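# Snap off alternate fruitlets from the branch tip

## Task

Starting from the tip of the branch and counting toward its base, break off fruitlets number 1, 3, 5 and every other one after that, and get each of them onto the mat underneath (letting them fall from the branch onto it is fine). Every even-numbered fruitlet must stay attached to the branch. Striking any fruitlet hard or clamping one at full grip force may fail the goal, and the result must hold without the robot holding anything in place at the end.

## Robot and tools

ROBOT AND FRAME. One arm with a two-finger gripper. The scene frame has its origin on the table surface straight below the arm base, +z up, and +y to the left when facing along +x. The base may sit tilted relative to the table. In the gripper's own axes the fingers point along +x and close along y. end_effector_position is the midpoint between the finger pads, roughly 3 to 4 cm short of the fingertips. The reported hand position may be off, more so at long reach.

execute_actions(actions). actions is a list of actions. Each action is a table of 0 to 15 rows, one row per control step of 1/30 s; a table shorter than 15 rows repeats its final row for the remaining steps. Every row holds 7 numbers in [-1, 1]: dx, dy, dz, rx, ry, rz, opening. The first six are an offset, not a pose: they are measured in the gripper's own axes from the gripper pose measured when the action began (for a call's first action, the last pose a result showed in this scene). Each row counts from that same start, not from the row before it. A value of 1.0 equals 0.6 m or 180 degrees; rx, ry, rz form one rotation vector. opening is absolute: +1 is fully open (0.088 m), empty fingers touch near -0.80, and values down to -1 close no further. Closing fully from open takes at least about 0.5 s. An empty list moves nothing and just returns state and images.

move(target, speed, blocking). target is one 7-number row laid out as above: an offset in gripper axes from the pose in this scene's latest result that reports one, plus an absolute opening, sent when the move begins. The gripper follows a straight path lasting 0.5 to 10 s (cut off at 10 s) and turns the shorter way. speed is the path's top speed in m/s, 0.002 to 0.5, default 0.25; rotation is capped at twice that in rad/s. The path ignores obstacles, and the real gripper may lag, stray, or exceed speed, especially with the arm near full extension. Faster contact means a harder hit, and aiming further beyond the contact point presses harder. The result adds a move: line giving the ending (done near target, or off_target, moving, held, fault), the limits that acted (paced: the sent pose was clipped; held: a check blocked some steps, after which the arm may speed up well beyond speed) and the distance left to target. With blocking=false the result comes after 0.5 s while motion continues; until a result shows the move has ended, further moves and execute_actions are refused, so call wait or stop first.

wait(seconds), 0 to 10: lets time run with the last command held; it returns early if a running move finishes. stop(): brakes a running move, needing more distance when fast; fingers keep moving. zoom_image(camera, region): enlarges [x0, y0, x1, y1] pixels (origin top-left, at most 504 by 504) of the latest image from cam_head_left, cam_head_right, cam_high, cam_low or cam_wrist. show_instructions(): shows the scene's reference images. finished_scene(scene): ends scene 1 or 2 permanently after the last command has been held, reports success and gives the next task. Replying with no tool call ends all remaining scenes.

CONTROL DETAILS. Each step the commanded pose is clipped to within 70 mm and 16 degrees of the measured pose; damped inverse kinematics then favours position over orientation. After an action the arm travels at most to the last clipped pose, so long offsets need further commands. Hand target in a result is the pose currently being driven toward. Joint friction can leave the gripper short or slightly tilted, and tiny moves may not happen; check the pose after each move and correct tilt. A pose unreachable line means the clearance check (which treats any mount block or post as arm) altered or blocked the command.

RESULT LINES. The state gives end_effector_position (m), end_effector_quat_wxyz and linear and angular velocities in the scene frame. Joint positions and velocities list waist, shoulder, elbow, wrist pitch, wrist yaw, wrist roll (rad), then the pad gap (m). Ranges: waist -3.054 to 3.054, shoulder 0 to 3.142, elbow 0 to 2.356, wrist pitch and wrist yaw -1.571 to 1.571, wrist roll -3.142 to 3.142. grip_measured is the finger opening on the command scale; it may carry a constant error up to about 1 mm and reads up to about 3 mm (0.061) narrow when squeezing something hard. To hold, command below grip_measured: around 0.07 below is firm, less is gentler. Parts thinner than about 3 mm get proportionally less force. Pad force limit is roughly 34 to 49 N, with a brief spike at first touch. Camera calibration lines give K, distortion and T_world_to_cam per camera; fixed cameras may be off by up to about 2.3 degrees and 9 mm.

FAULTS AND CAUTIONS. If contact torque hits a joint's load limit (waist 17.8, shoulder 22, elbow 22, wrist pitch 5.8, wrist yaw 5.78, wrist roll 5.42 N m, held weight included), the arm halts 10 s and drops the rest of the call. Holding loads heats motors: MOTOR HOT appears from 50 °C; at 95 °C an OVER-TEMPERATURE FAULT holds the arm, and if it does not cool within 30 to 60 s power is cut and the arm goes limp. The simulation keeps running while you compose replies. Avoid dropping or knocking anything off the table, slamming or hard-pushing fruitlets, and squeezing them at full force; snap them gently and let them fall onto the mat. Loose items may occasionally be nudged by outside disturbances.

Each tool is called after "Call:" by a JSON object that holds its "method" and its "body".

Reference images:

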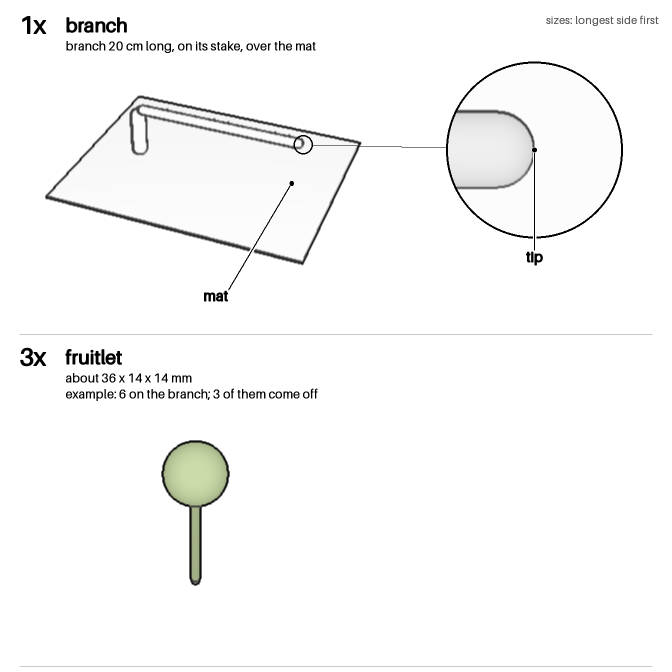

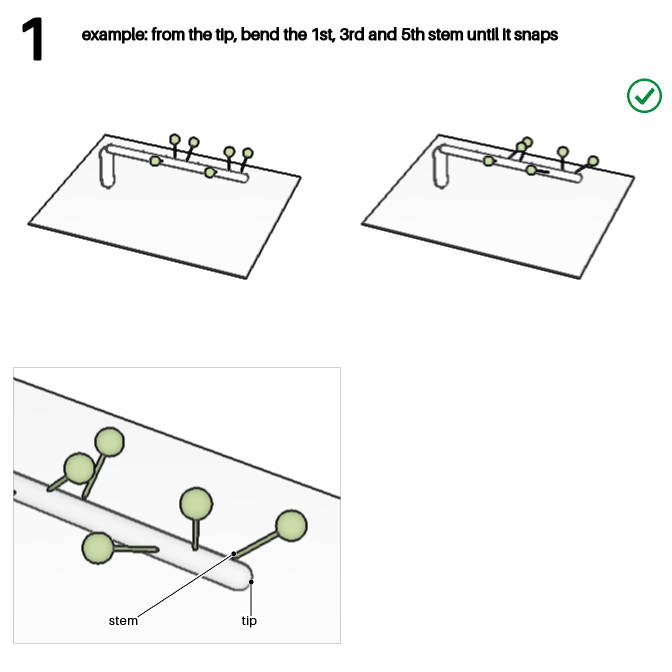

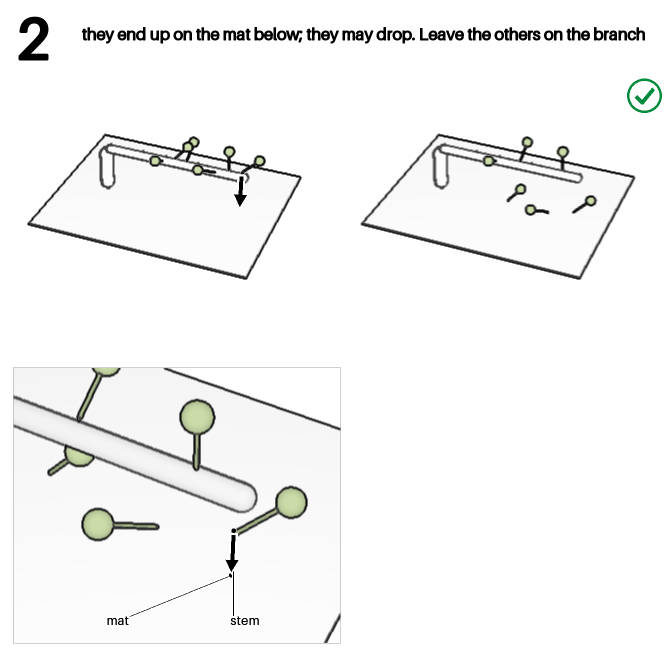

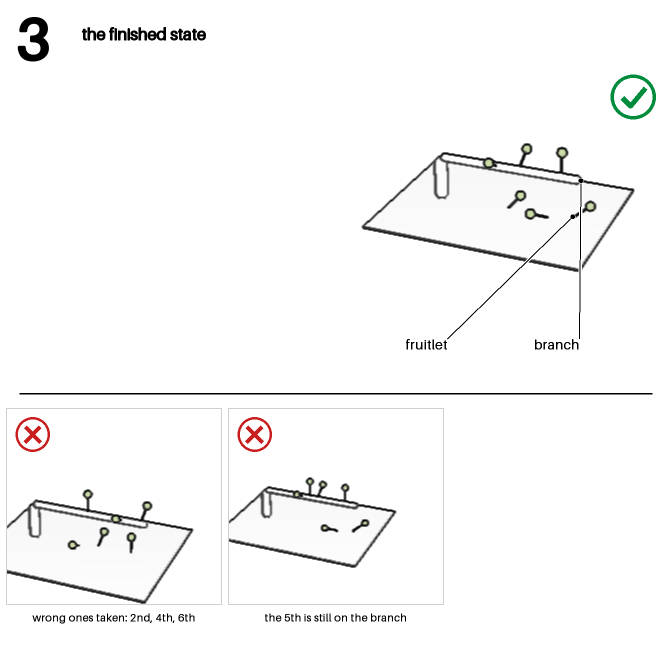

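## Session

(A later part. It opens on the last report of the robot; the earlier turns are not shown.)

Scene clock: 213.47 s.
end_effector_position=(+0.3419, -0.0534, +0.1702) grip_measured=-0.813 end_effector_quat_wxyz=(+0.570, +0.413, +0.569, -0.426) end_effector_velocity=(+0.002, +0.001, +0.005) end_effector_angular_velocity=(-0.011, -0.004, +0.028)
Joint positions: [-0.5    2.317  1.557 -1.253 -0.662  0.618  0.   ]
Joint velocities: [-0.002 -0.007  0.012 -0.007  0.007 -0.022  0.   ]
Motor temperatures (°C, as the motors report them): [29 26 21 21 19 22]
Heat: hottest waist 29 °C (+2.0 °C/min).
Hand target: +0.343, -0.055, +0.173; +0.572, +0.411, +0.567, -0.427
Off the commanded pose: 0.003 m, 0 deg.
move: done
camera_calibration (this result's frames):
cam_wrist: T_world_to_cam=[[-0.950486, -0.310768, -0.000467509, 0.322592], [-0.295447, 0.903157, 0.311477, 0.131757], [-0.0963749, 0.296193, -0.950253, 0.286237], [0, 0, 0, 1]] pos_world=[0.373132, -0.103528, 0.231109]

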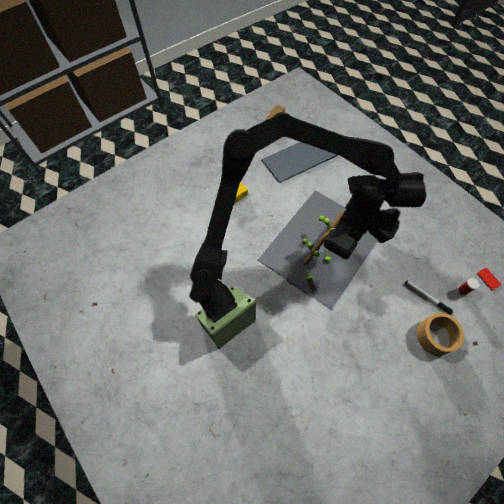

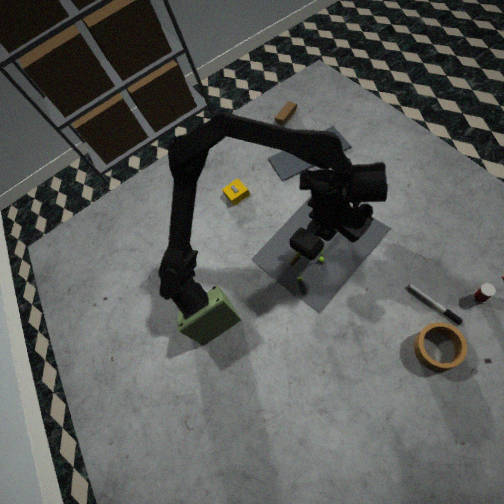

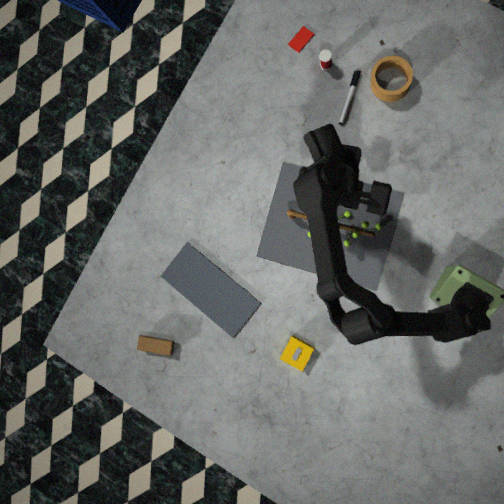

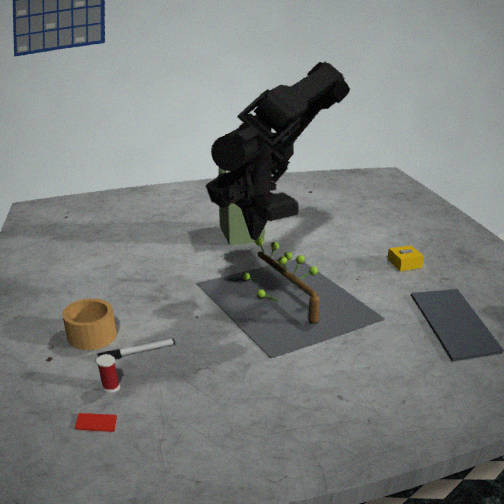

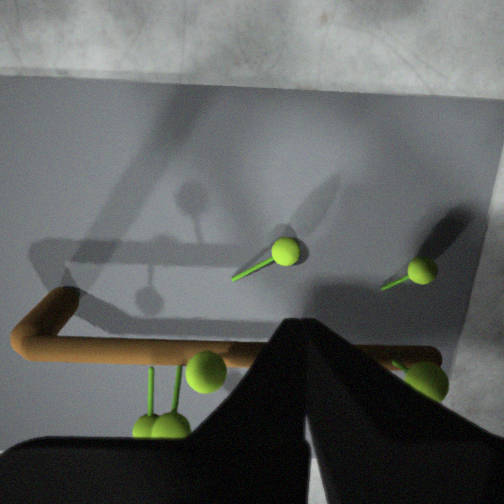

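Call:
{"method": "move", "body": {"target": [0.033,0.096,-0.108,0,0,0,-1], "speed": 0.15}}

Call:
{"method": "move", "body": {"target": [0.035,0,0,0,0,0,-1], "speed": 0.03}}

Call:
{"method": "zoom_image", "body": {"camera": "cam_low", "region": [220, 190, 360, 310]}}

Scene clock: 236.77 s.
end_effector_position=(+0.3746, +0.0218, +0.1446) grip_measured=-0.813 end_effector_quat_wxyz=(+0.563, +0.413, +0.572, -0.432) end_effector_velocity=(-0.002, -0.001, +0.001) end_effector_angular_velocity=(+0.011, +0.000, +0.008)
Joint positions: [-0.298  2.238  1.591 -1.229 -0.729  0.859  0.   ]
Joint velocities: [-0.007  0.002 -0.002 -0.007 -0.007 -0.022  0.   ]
Motor temperatures (°C, as the motors report them): [30 27 22 21 19 22]
Heat: hottest waist 30 °C (+3.1 °C/min).
Hand target: +0.378, +0.025, +0.149; +0.571, +0.413, +0.568, -0.426
Off the commanded pose: 0.006 m, 1 deg.
move: done
camera_calibration (this result's frames):
cam_wrist: T_world_to_cam=[[-0.953585, -0.300758, 0.0148452, 0.375732], [-0.280654, 0.905548, 0.318144, 0.0749137], [-0.109127, 0.299211, -0.947926, 0.247169], [0, 0, 0, 1]] pos_world=[0.40629, -0.0287892, 0.204886]

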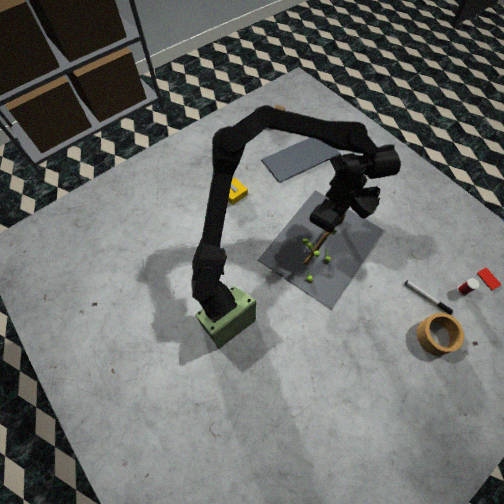

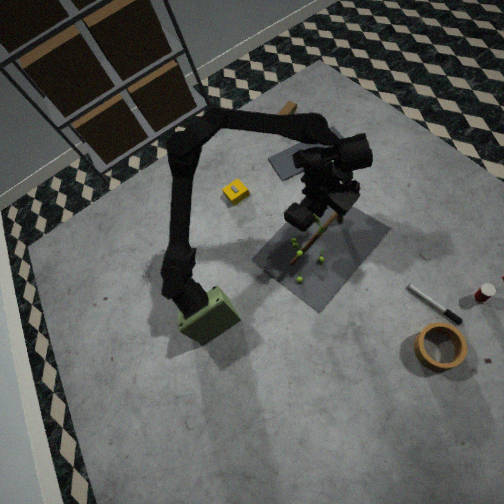

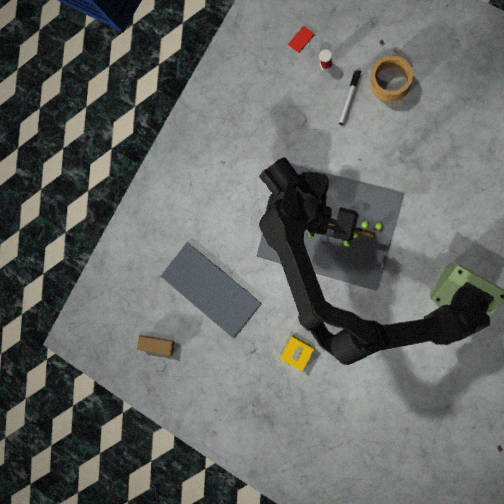

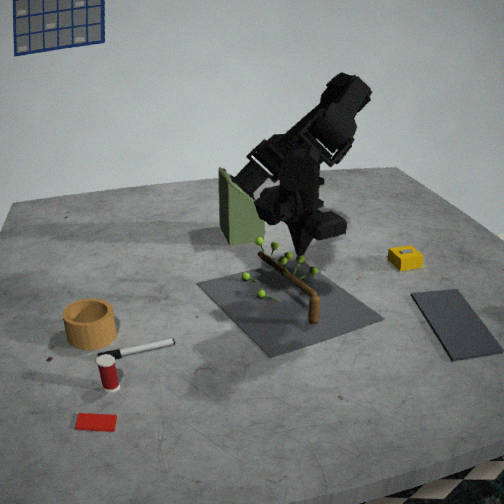

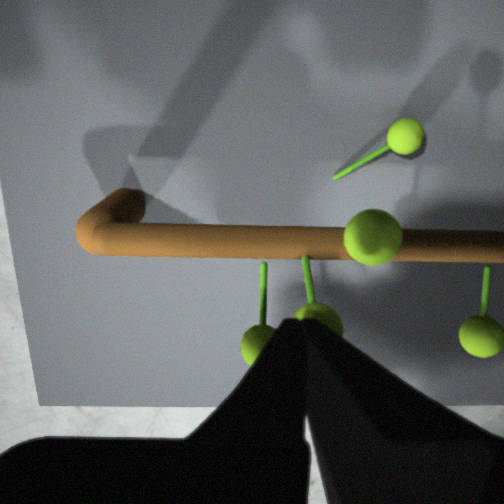

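Scene clock: 237.77 s.
end_effector_position=(+0.3750, +0.0217, +0.1251) grip_measured=-0.813 end_effector_quat_wxyz=(+0.565, +0.410, +0.571, -0.432) end_effector_velocity=(-0.000, -0.000, -0.000) end_effector_angular_velocity=(+0.006, -0.006, -0.007)
Joint positions: [-0.262  2.238  1.536 -1.14  -0.734  0.903  0.   ]
Joint velocities: [-0.002 -0.002 -0.007  0.007 -0.007  0.007  0.   ]
Motor temperatures (°C, as the motors report them): [30 27 22 21 19 22]
Heat: hottest waist 30 °C (+3.0 °C/min).
Hand target: +0.374, +0.022, +0.124; +0.562, +0.412, +0.572, -0.432
Off the commanded pose: 0.002 m, 0 deg.
move: done
camera_calibration (this result's frames):
cam_wrist: T_world_to_cam=[[-0.951945, -0.30586, 0.0158511, 0.375821], [-0.285796, 0.905722, 0.313032, 0.0838629], [-0.110101, 0.293459, -0.94961, 0.229389], [0, 0, 0, 1]] pos_world=[0.406984, -0.0283242, 0.185621]

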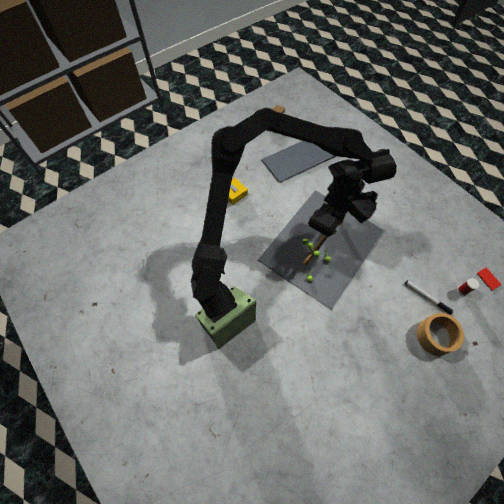

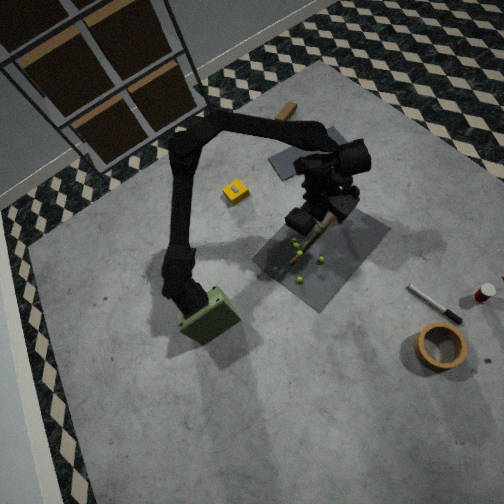

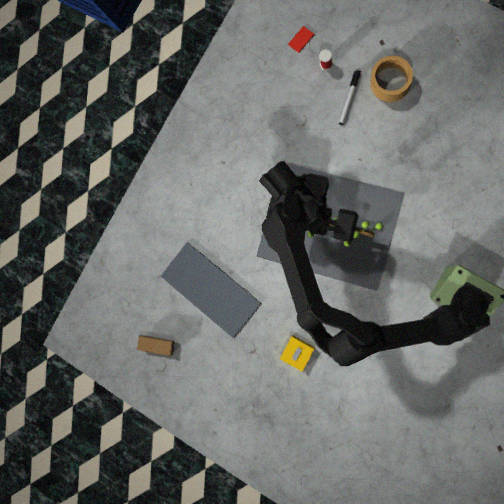

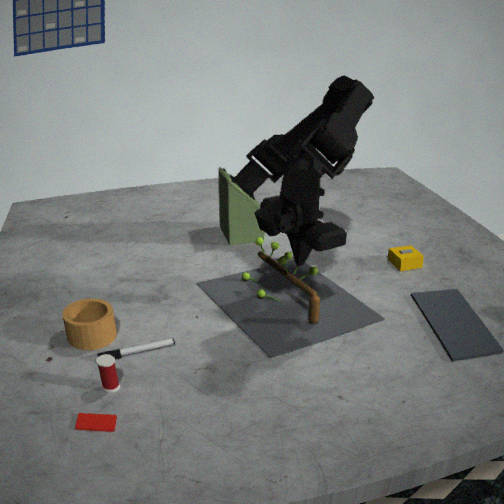

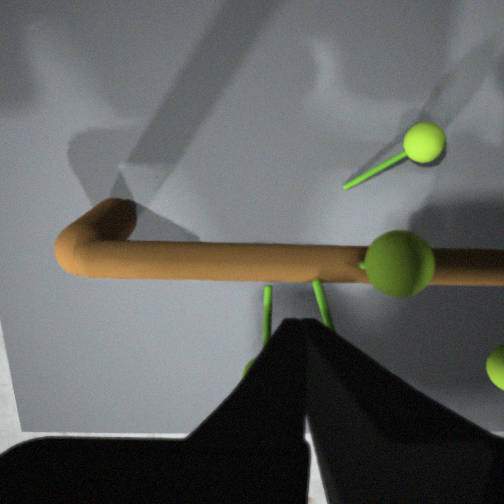

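Region (220, 190, 360, 310) of cam_low's 504x504 image, scaled by 3.600, with more detail than that image has; it fills the top 432 rows of this view, and the rest is white.

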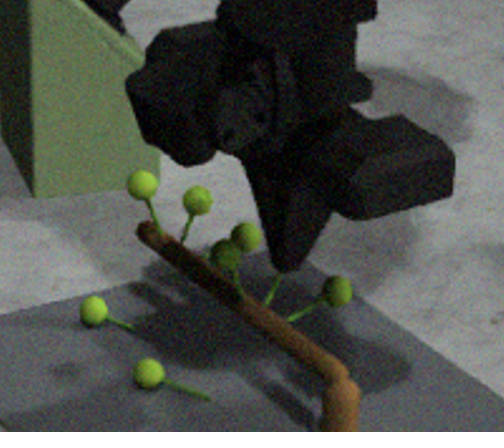

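Call:
{"method": "move", "body": {"target": [0,0.012,0,0,0,0,-1], "speed": 0.02}}

Call:
{"method": "move", "body": {"target": [0.018,0,0,0,0,0,-1], "speed": 0.02}}

Call:
{"method": "move", "body": {"target": [0.005,-0.055,0,0,0,0,-1], "speed": 0.02}}

Call:
{"method": "zoom_image", "body": {"camera": "cam_low", "region": [220, 190, 360, 310]}}

Scene clock: 248.00 s.
end_effector_position=(+0.3806, +0.0249, +0.1259) grip_measured=-0.813 end_effector_quat_wxyz=(+0.568, +0.408, +0.571, -0.431) end_effector_velocity=(-0.004, +0.000, +0.004) end_effector_angular_velocity=(-0.000, +0.016, -0.016)
Joint positions: [-0.254  2.245  1.564 -1.148 -0.734  0.911  0.   ]
Joint velocities: [-0.007 -0.002  0.007 -0.037  0.007 -0.007  0.   ]
Motor temperatures (°C, as the motors report them): [30 27 22 21 19 22]
Heat: hottest waist 30 °C (+3.0 °C/min).
Hand target: +0.382, +0.024, +0.125; +0.565, +0.410, +0.571, -0.432
Off the commanded pose: 0.002 m, 0 deg.
move: done
camera_calibration (this result's frames):
cam_wrist: T_world_to_cam=[[-0.950197, -0.311316, 0.0144427, 0.381689], [-0.291809, 0.905016, 0.309504, 0.0850999], [-0.109424, 0.289876, -0.950788, 0.229863], [0, 0, 0, 1]] pos_world=[0.412666, -0.0248226, 0.1867]

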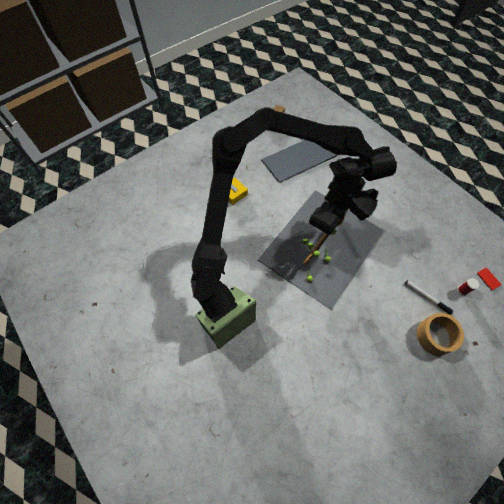

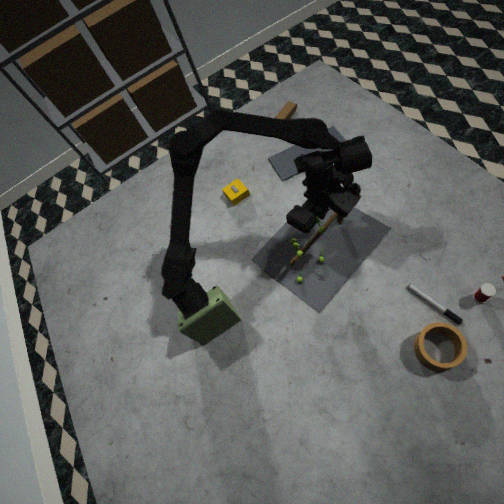

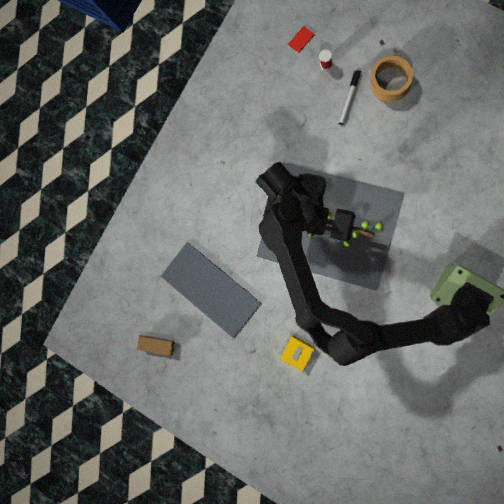

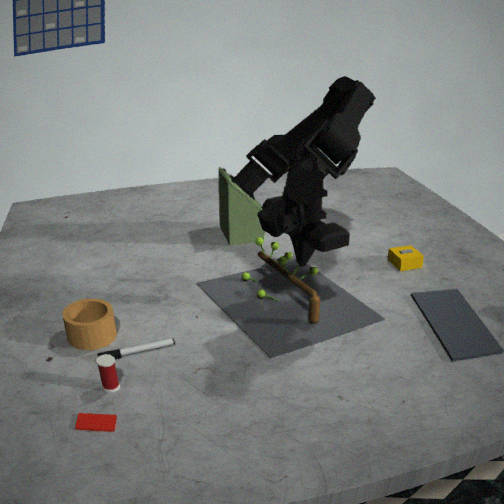

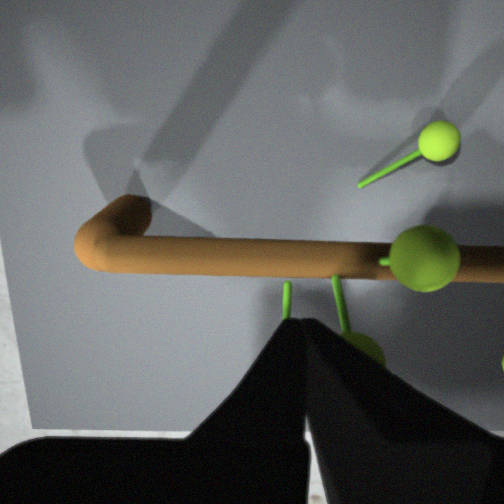

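Scene clock: 248.80 s.
end_effector_position=(+0.3815, +0.0253, +0.1169) grip_measured=-0.813 end_effector_quat_wxyz=(+0.571, +0.405, +0.571, -0.430) end_effector_velocity=(-0.003, +0.001, -0.000) end_effector_angular_velocity=(+0.010, +0.004, -0.003)
Joint positions: [-0.236  2.245  1.541 -1.105 -0.734  0.932  0.   ]
Joint velocities: [-0.002 -0.002 -0.007 -0.007 -0.007 -0.007  0.   ]
Motor temperatures (°C, as the motors report them): [30 27 22 21 19 22]
Heat: hottest waist 30 °C (+3.0 °C/min).
Hand target: +0.380, +0.025, +0.115; +0.568, +0.408, +0.571, -0.431
Off the commanded pose: 0.002 m, 0 deg.
move: done
camera_calibration (this result's frames):
cam_wrist: T_world_to_cam=[[-0.948204, -0.317335, 0.014432, 0.382194], [-0.298166, 0.90476, 0.304148, 0.0908516], [-0.109574, 0.284091, -0.952515, 0.221687], [0, 0, 0, 1]] pos_world=[0.413778, -0.0238949, 0.178012]

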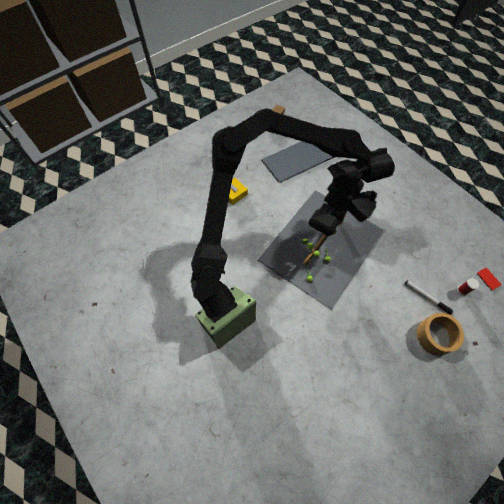

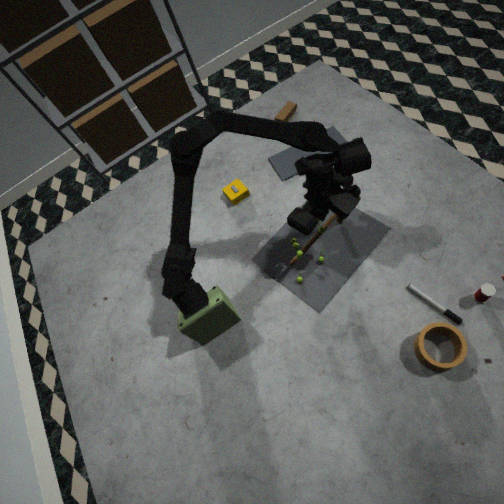

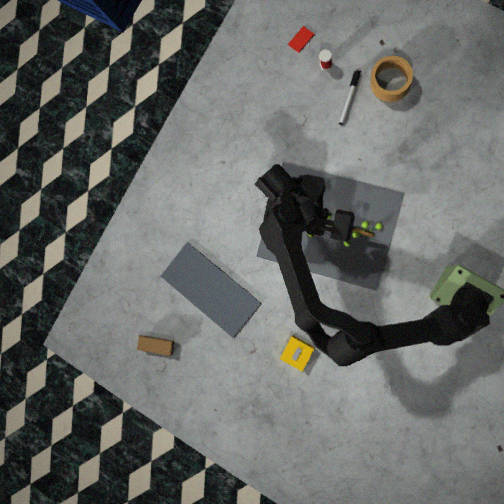

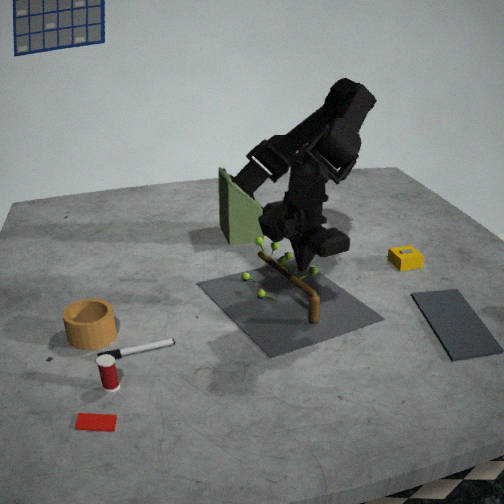

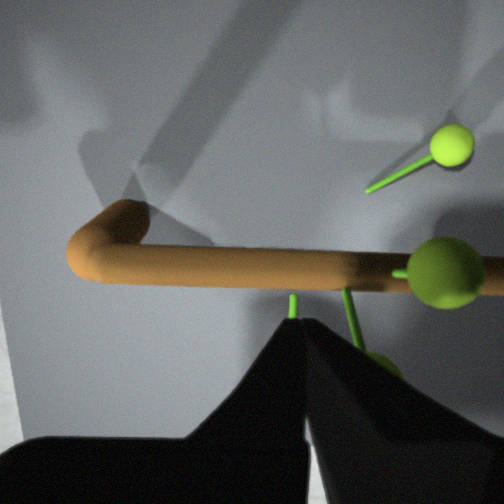

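Scene clock: 250.70 s.
end_effector_position=(+0.3504, +0.0154, +0.1112) grip_measured=-0.813 end_effector_quat_wxyz=(+0.565, +0.406, +0.574, -0.431) end_effector_velocity=(-0.001, +0.002, +0.001) end_effector_angular_velocity=(+0.005, -0.009, +0.011)
Joint positions: [-0.264  2.185  1.38  -1.044 -0.731  0.89   0.   ]
Joint velocities: [-0.002 -0.012 -0.012  0.007 -0.007 -0.007  0.   ]
Motor temperatures (°C, as the motors report them): [30 27 22 21 19 22]
Heat: hottest waist 30 °C (+3.0 °C/min).
Hand target: +0.350, +0.015, +0.115; +0.570, +0.405, +0.571, -0.430
Off the commanded pose: 0.004 m, 1 deg.
move: done
camera_calibration (this result's frames):
cam_wrist: T_world_to_cam=[[-0.949815, -0.31209, 0.0212436, 0.349375], [-0.290068, 0.904144, 0.313661, 0.0883049], [-0.117098, 0.291758, -0.949297, 0.217768], [0, 0, 0, 1]] pos_world=[0.382957, -0.0343392, 0.171607]

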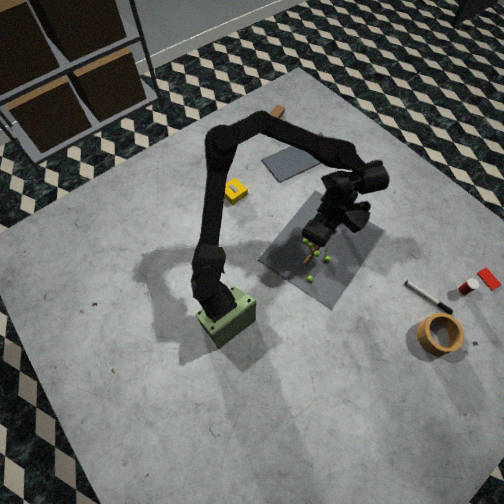

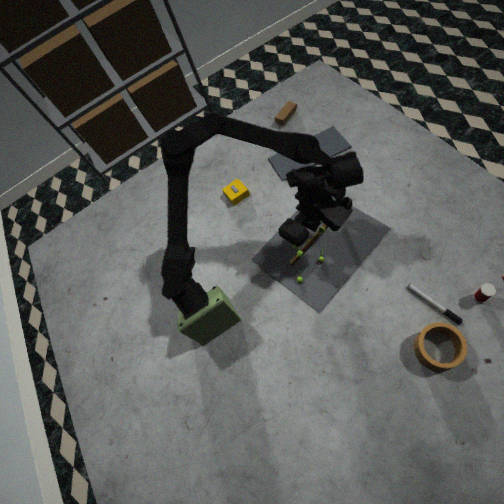

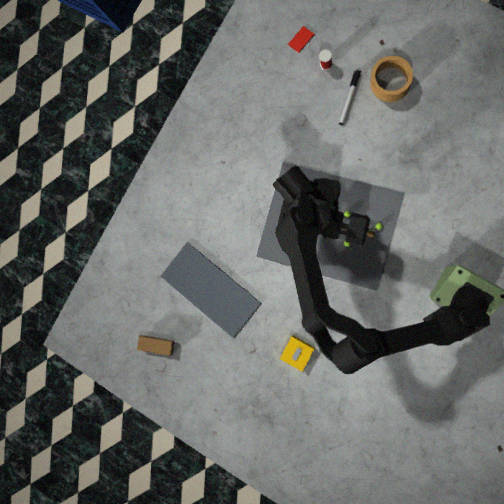

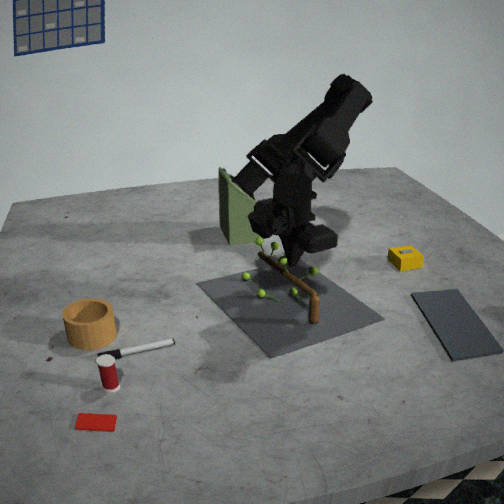

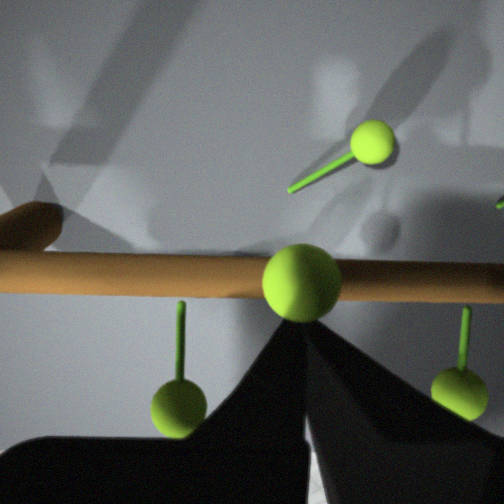

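Region (220, 190, 360, 310) of cam_low's 504x504 image, scaled by 3.600, with more detail than that image has; it fills the top 432 rows of this view, and the rest is white.

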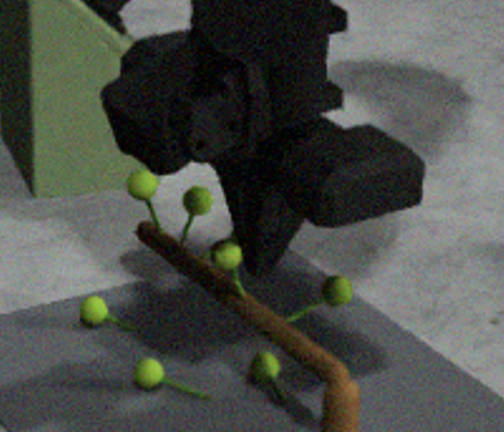

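Call:
{"method": "move", "body": {"target": [-0.055,0,0,0,0,0,-1], "speed": 0.1}}

Call:
{"method": "move", "body": {"target": [0,-0.08,0.008,0,0,0,-1], "speed": 0.1}}

Scene clock: 258.13 s.
end_effector_position=(+0.3493, +0.0159, +0.1394) grip_measured=-0.813 end_effector_quat_wxyz=(+0.559, +0.409, +0.577, -0.433) end_effector_velocity=(-0.002, +0.007, +0.003) end_effector_angular_velocity=(+0.013, +0.010, +0.012)
Joint positions: [-0.317  2.184  1.46  -1.187 -0.718  0.818  0.   ]
Joint velocities: [ 0.002 -0.007  0.012 -0.037 -0.007 -0.022  0.   ]
Motor temperatures (°C, as the motors report them): [31 28 21 21 19 22]
Heat: hottest waist 31 °C (+4.1 °C/min).
Hand target: +0.351, +0.016, +0.144; +0.565, +0.406, +0.574, -0.432
Off the commanded pose: 0.005 m, 1 deg.
move: done
camera_calibration (this result's frames):
cam_wrist: T_world_to_cam=[[-0.951864, -0.305231, 0.0280939, 0.347529], [-0.280214, 0.903659, 0.323852, 0.0739201], [-0.124237, 0.300391, -0.94569, 0.246115], [0, 0, 0, 1]] pos_world=[0.382091, -0.0346529, 0.199046]

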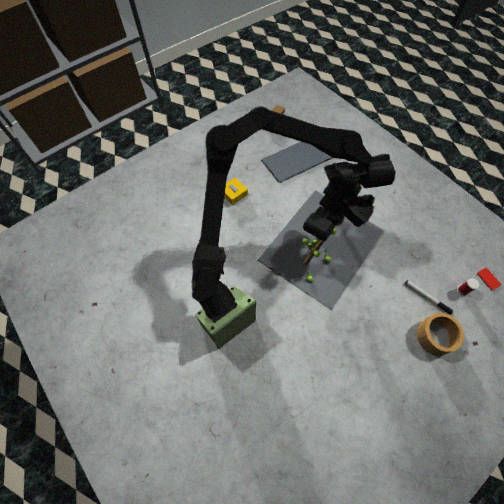

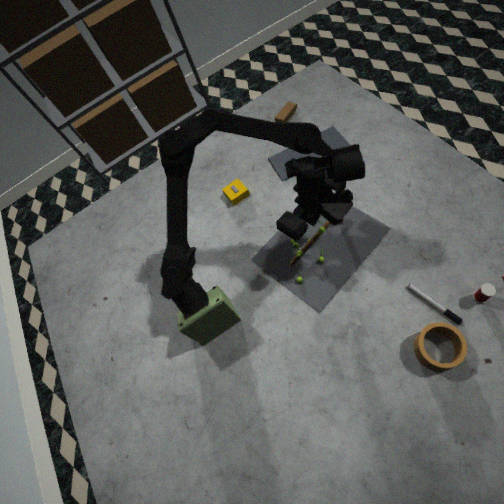

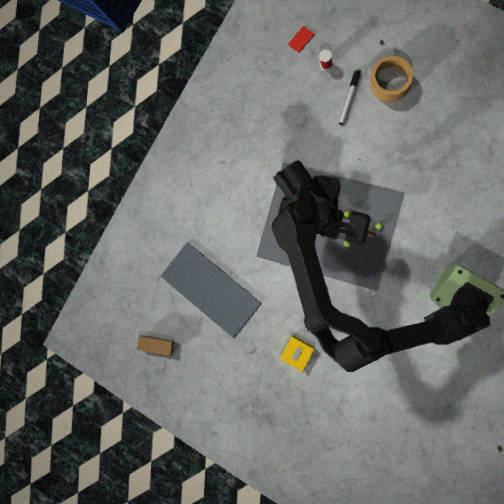

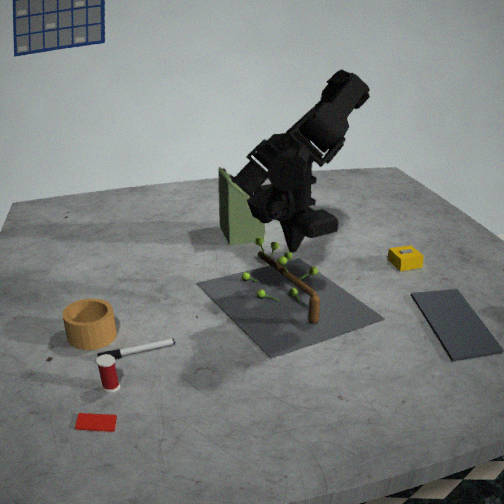

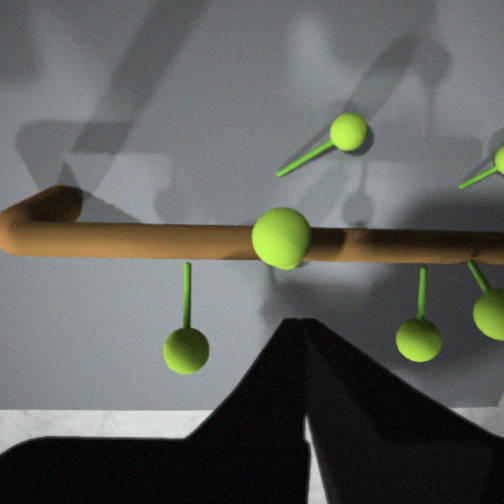

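Scene clock: 259.00 s.
end_effector_position=(+0.3058, -0.0021, +0.1387) grip_measured=-0.813 end_effector_quat_wxyz=(+0.554, +0.410, +0.580, -0.434) end_effector_velocity=(-0.005, +0.006, +0.000) end_effector_angular_velocity=(+0.015, +0.012, -0.006)
Joint positions: [-0.392  2.116  1.272 -1.139 -0.694  0.722  0.   ]
Joint velocities: [ 0.002 -0.012 -0.012 -0.022 -0.007 -0.007  0.   ]
Motor temperatures (°C, as the motors report them): [31 28 21 21 19 22]
Heat: hottest waist 31 °C (+4.1 °C/min).
Hand target: +0.305, -0.003, +0.141; +0.559, +0.409, +0.577, -0.433
Off the commanded pose: 0.003 m, 1 deg.
move: done
camera_calibration (this result's frames):
cam_wrist: T_world_to_cam=[[-0.953102, -0.300852, 0.032927, 0.300391], [-0.273399, 0.902541, 0.332674, 0.0749012], [-0.129804, 0.308071, -0.942467, 0.246739], [0, 0, 0, 1]] pos_world=[0.338809, -0.053241, 0.197734]

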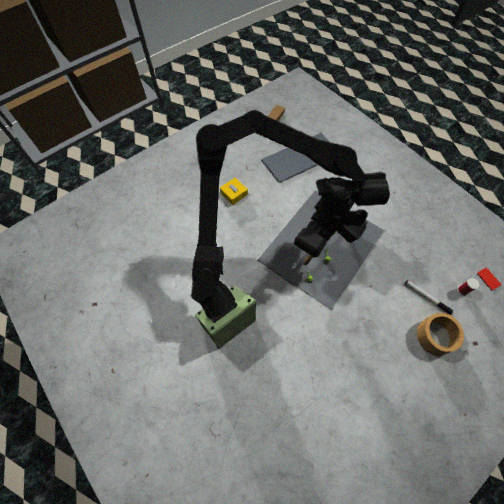

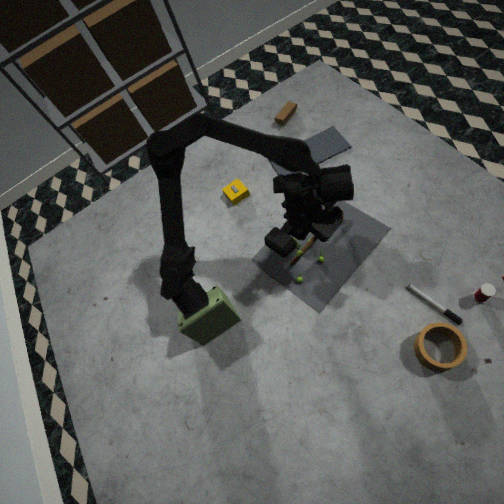

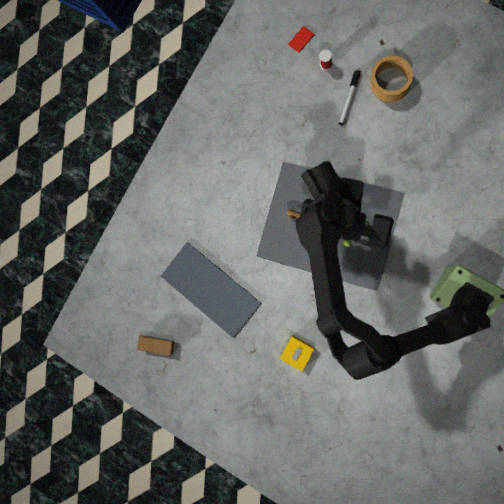

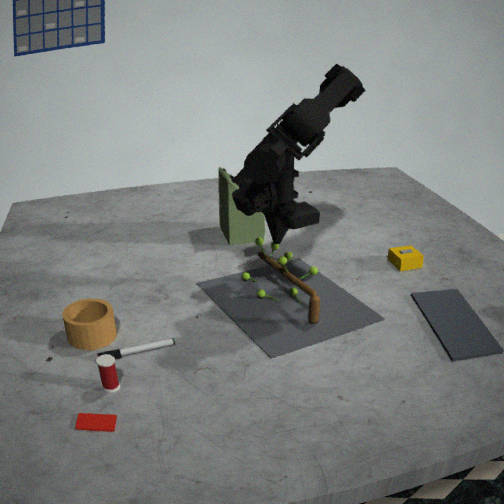

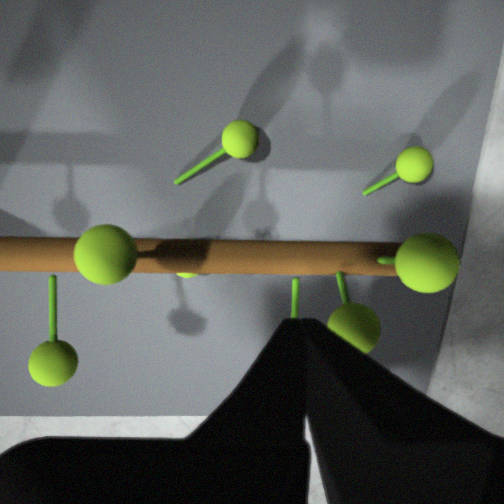

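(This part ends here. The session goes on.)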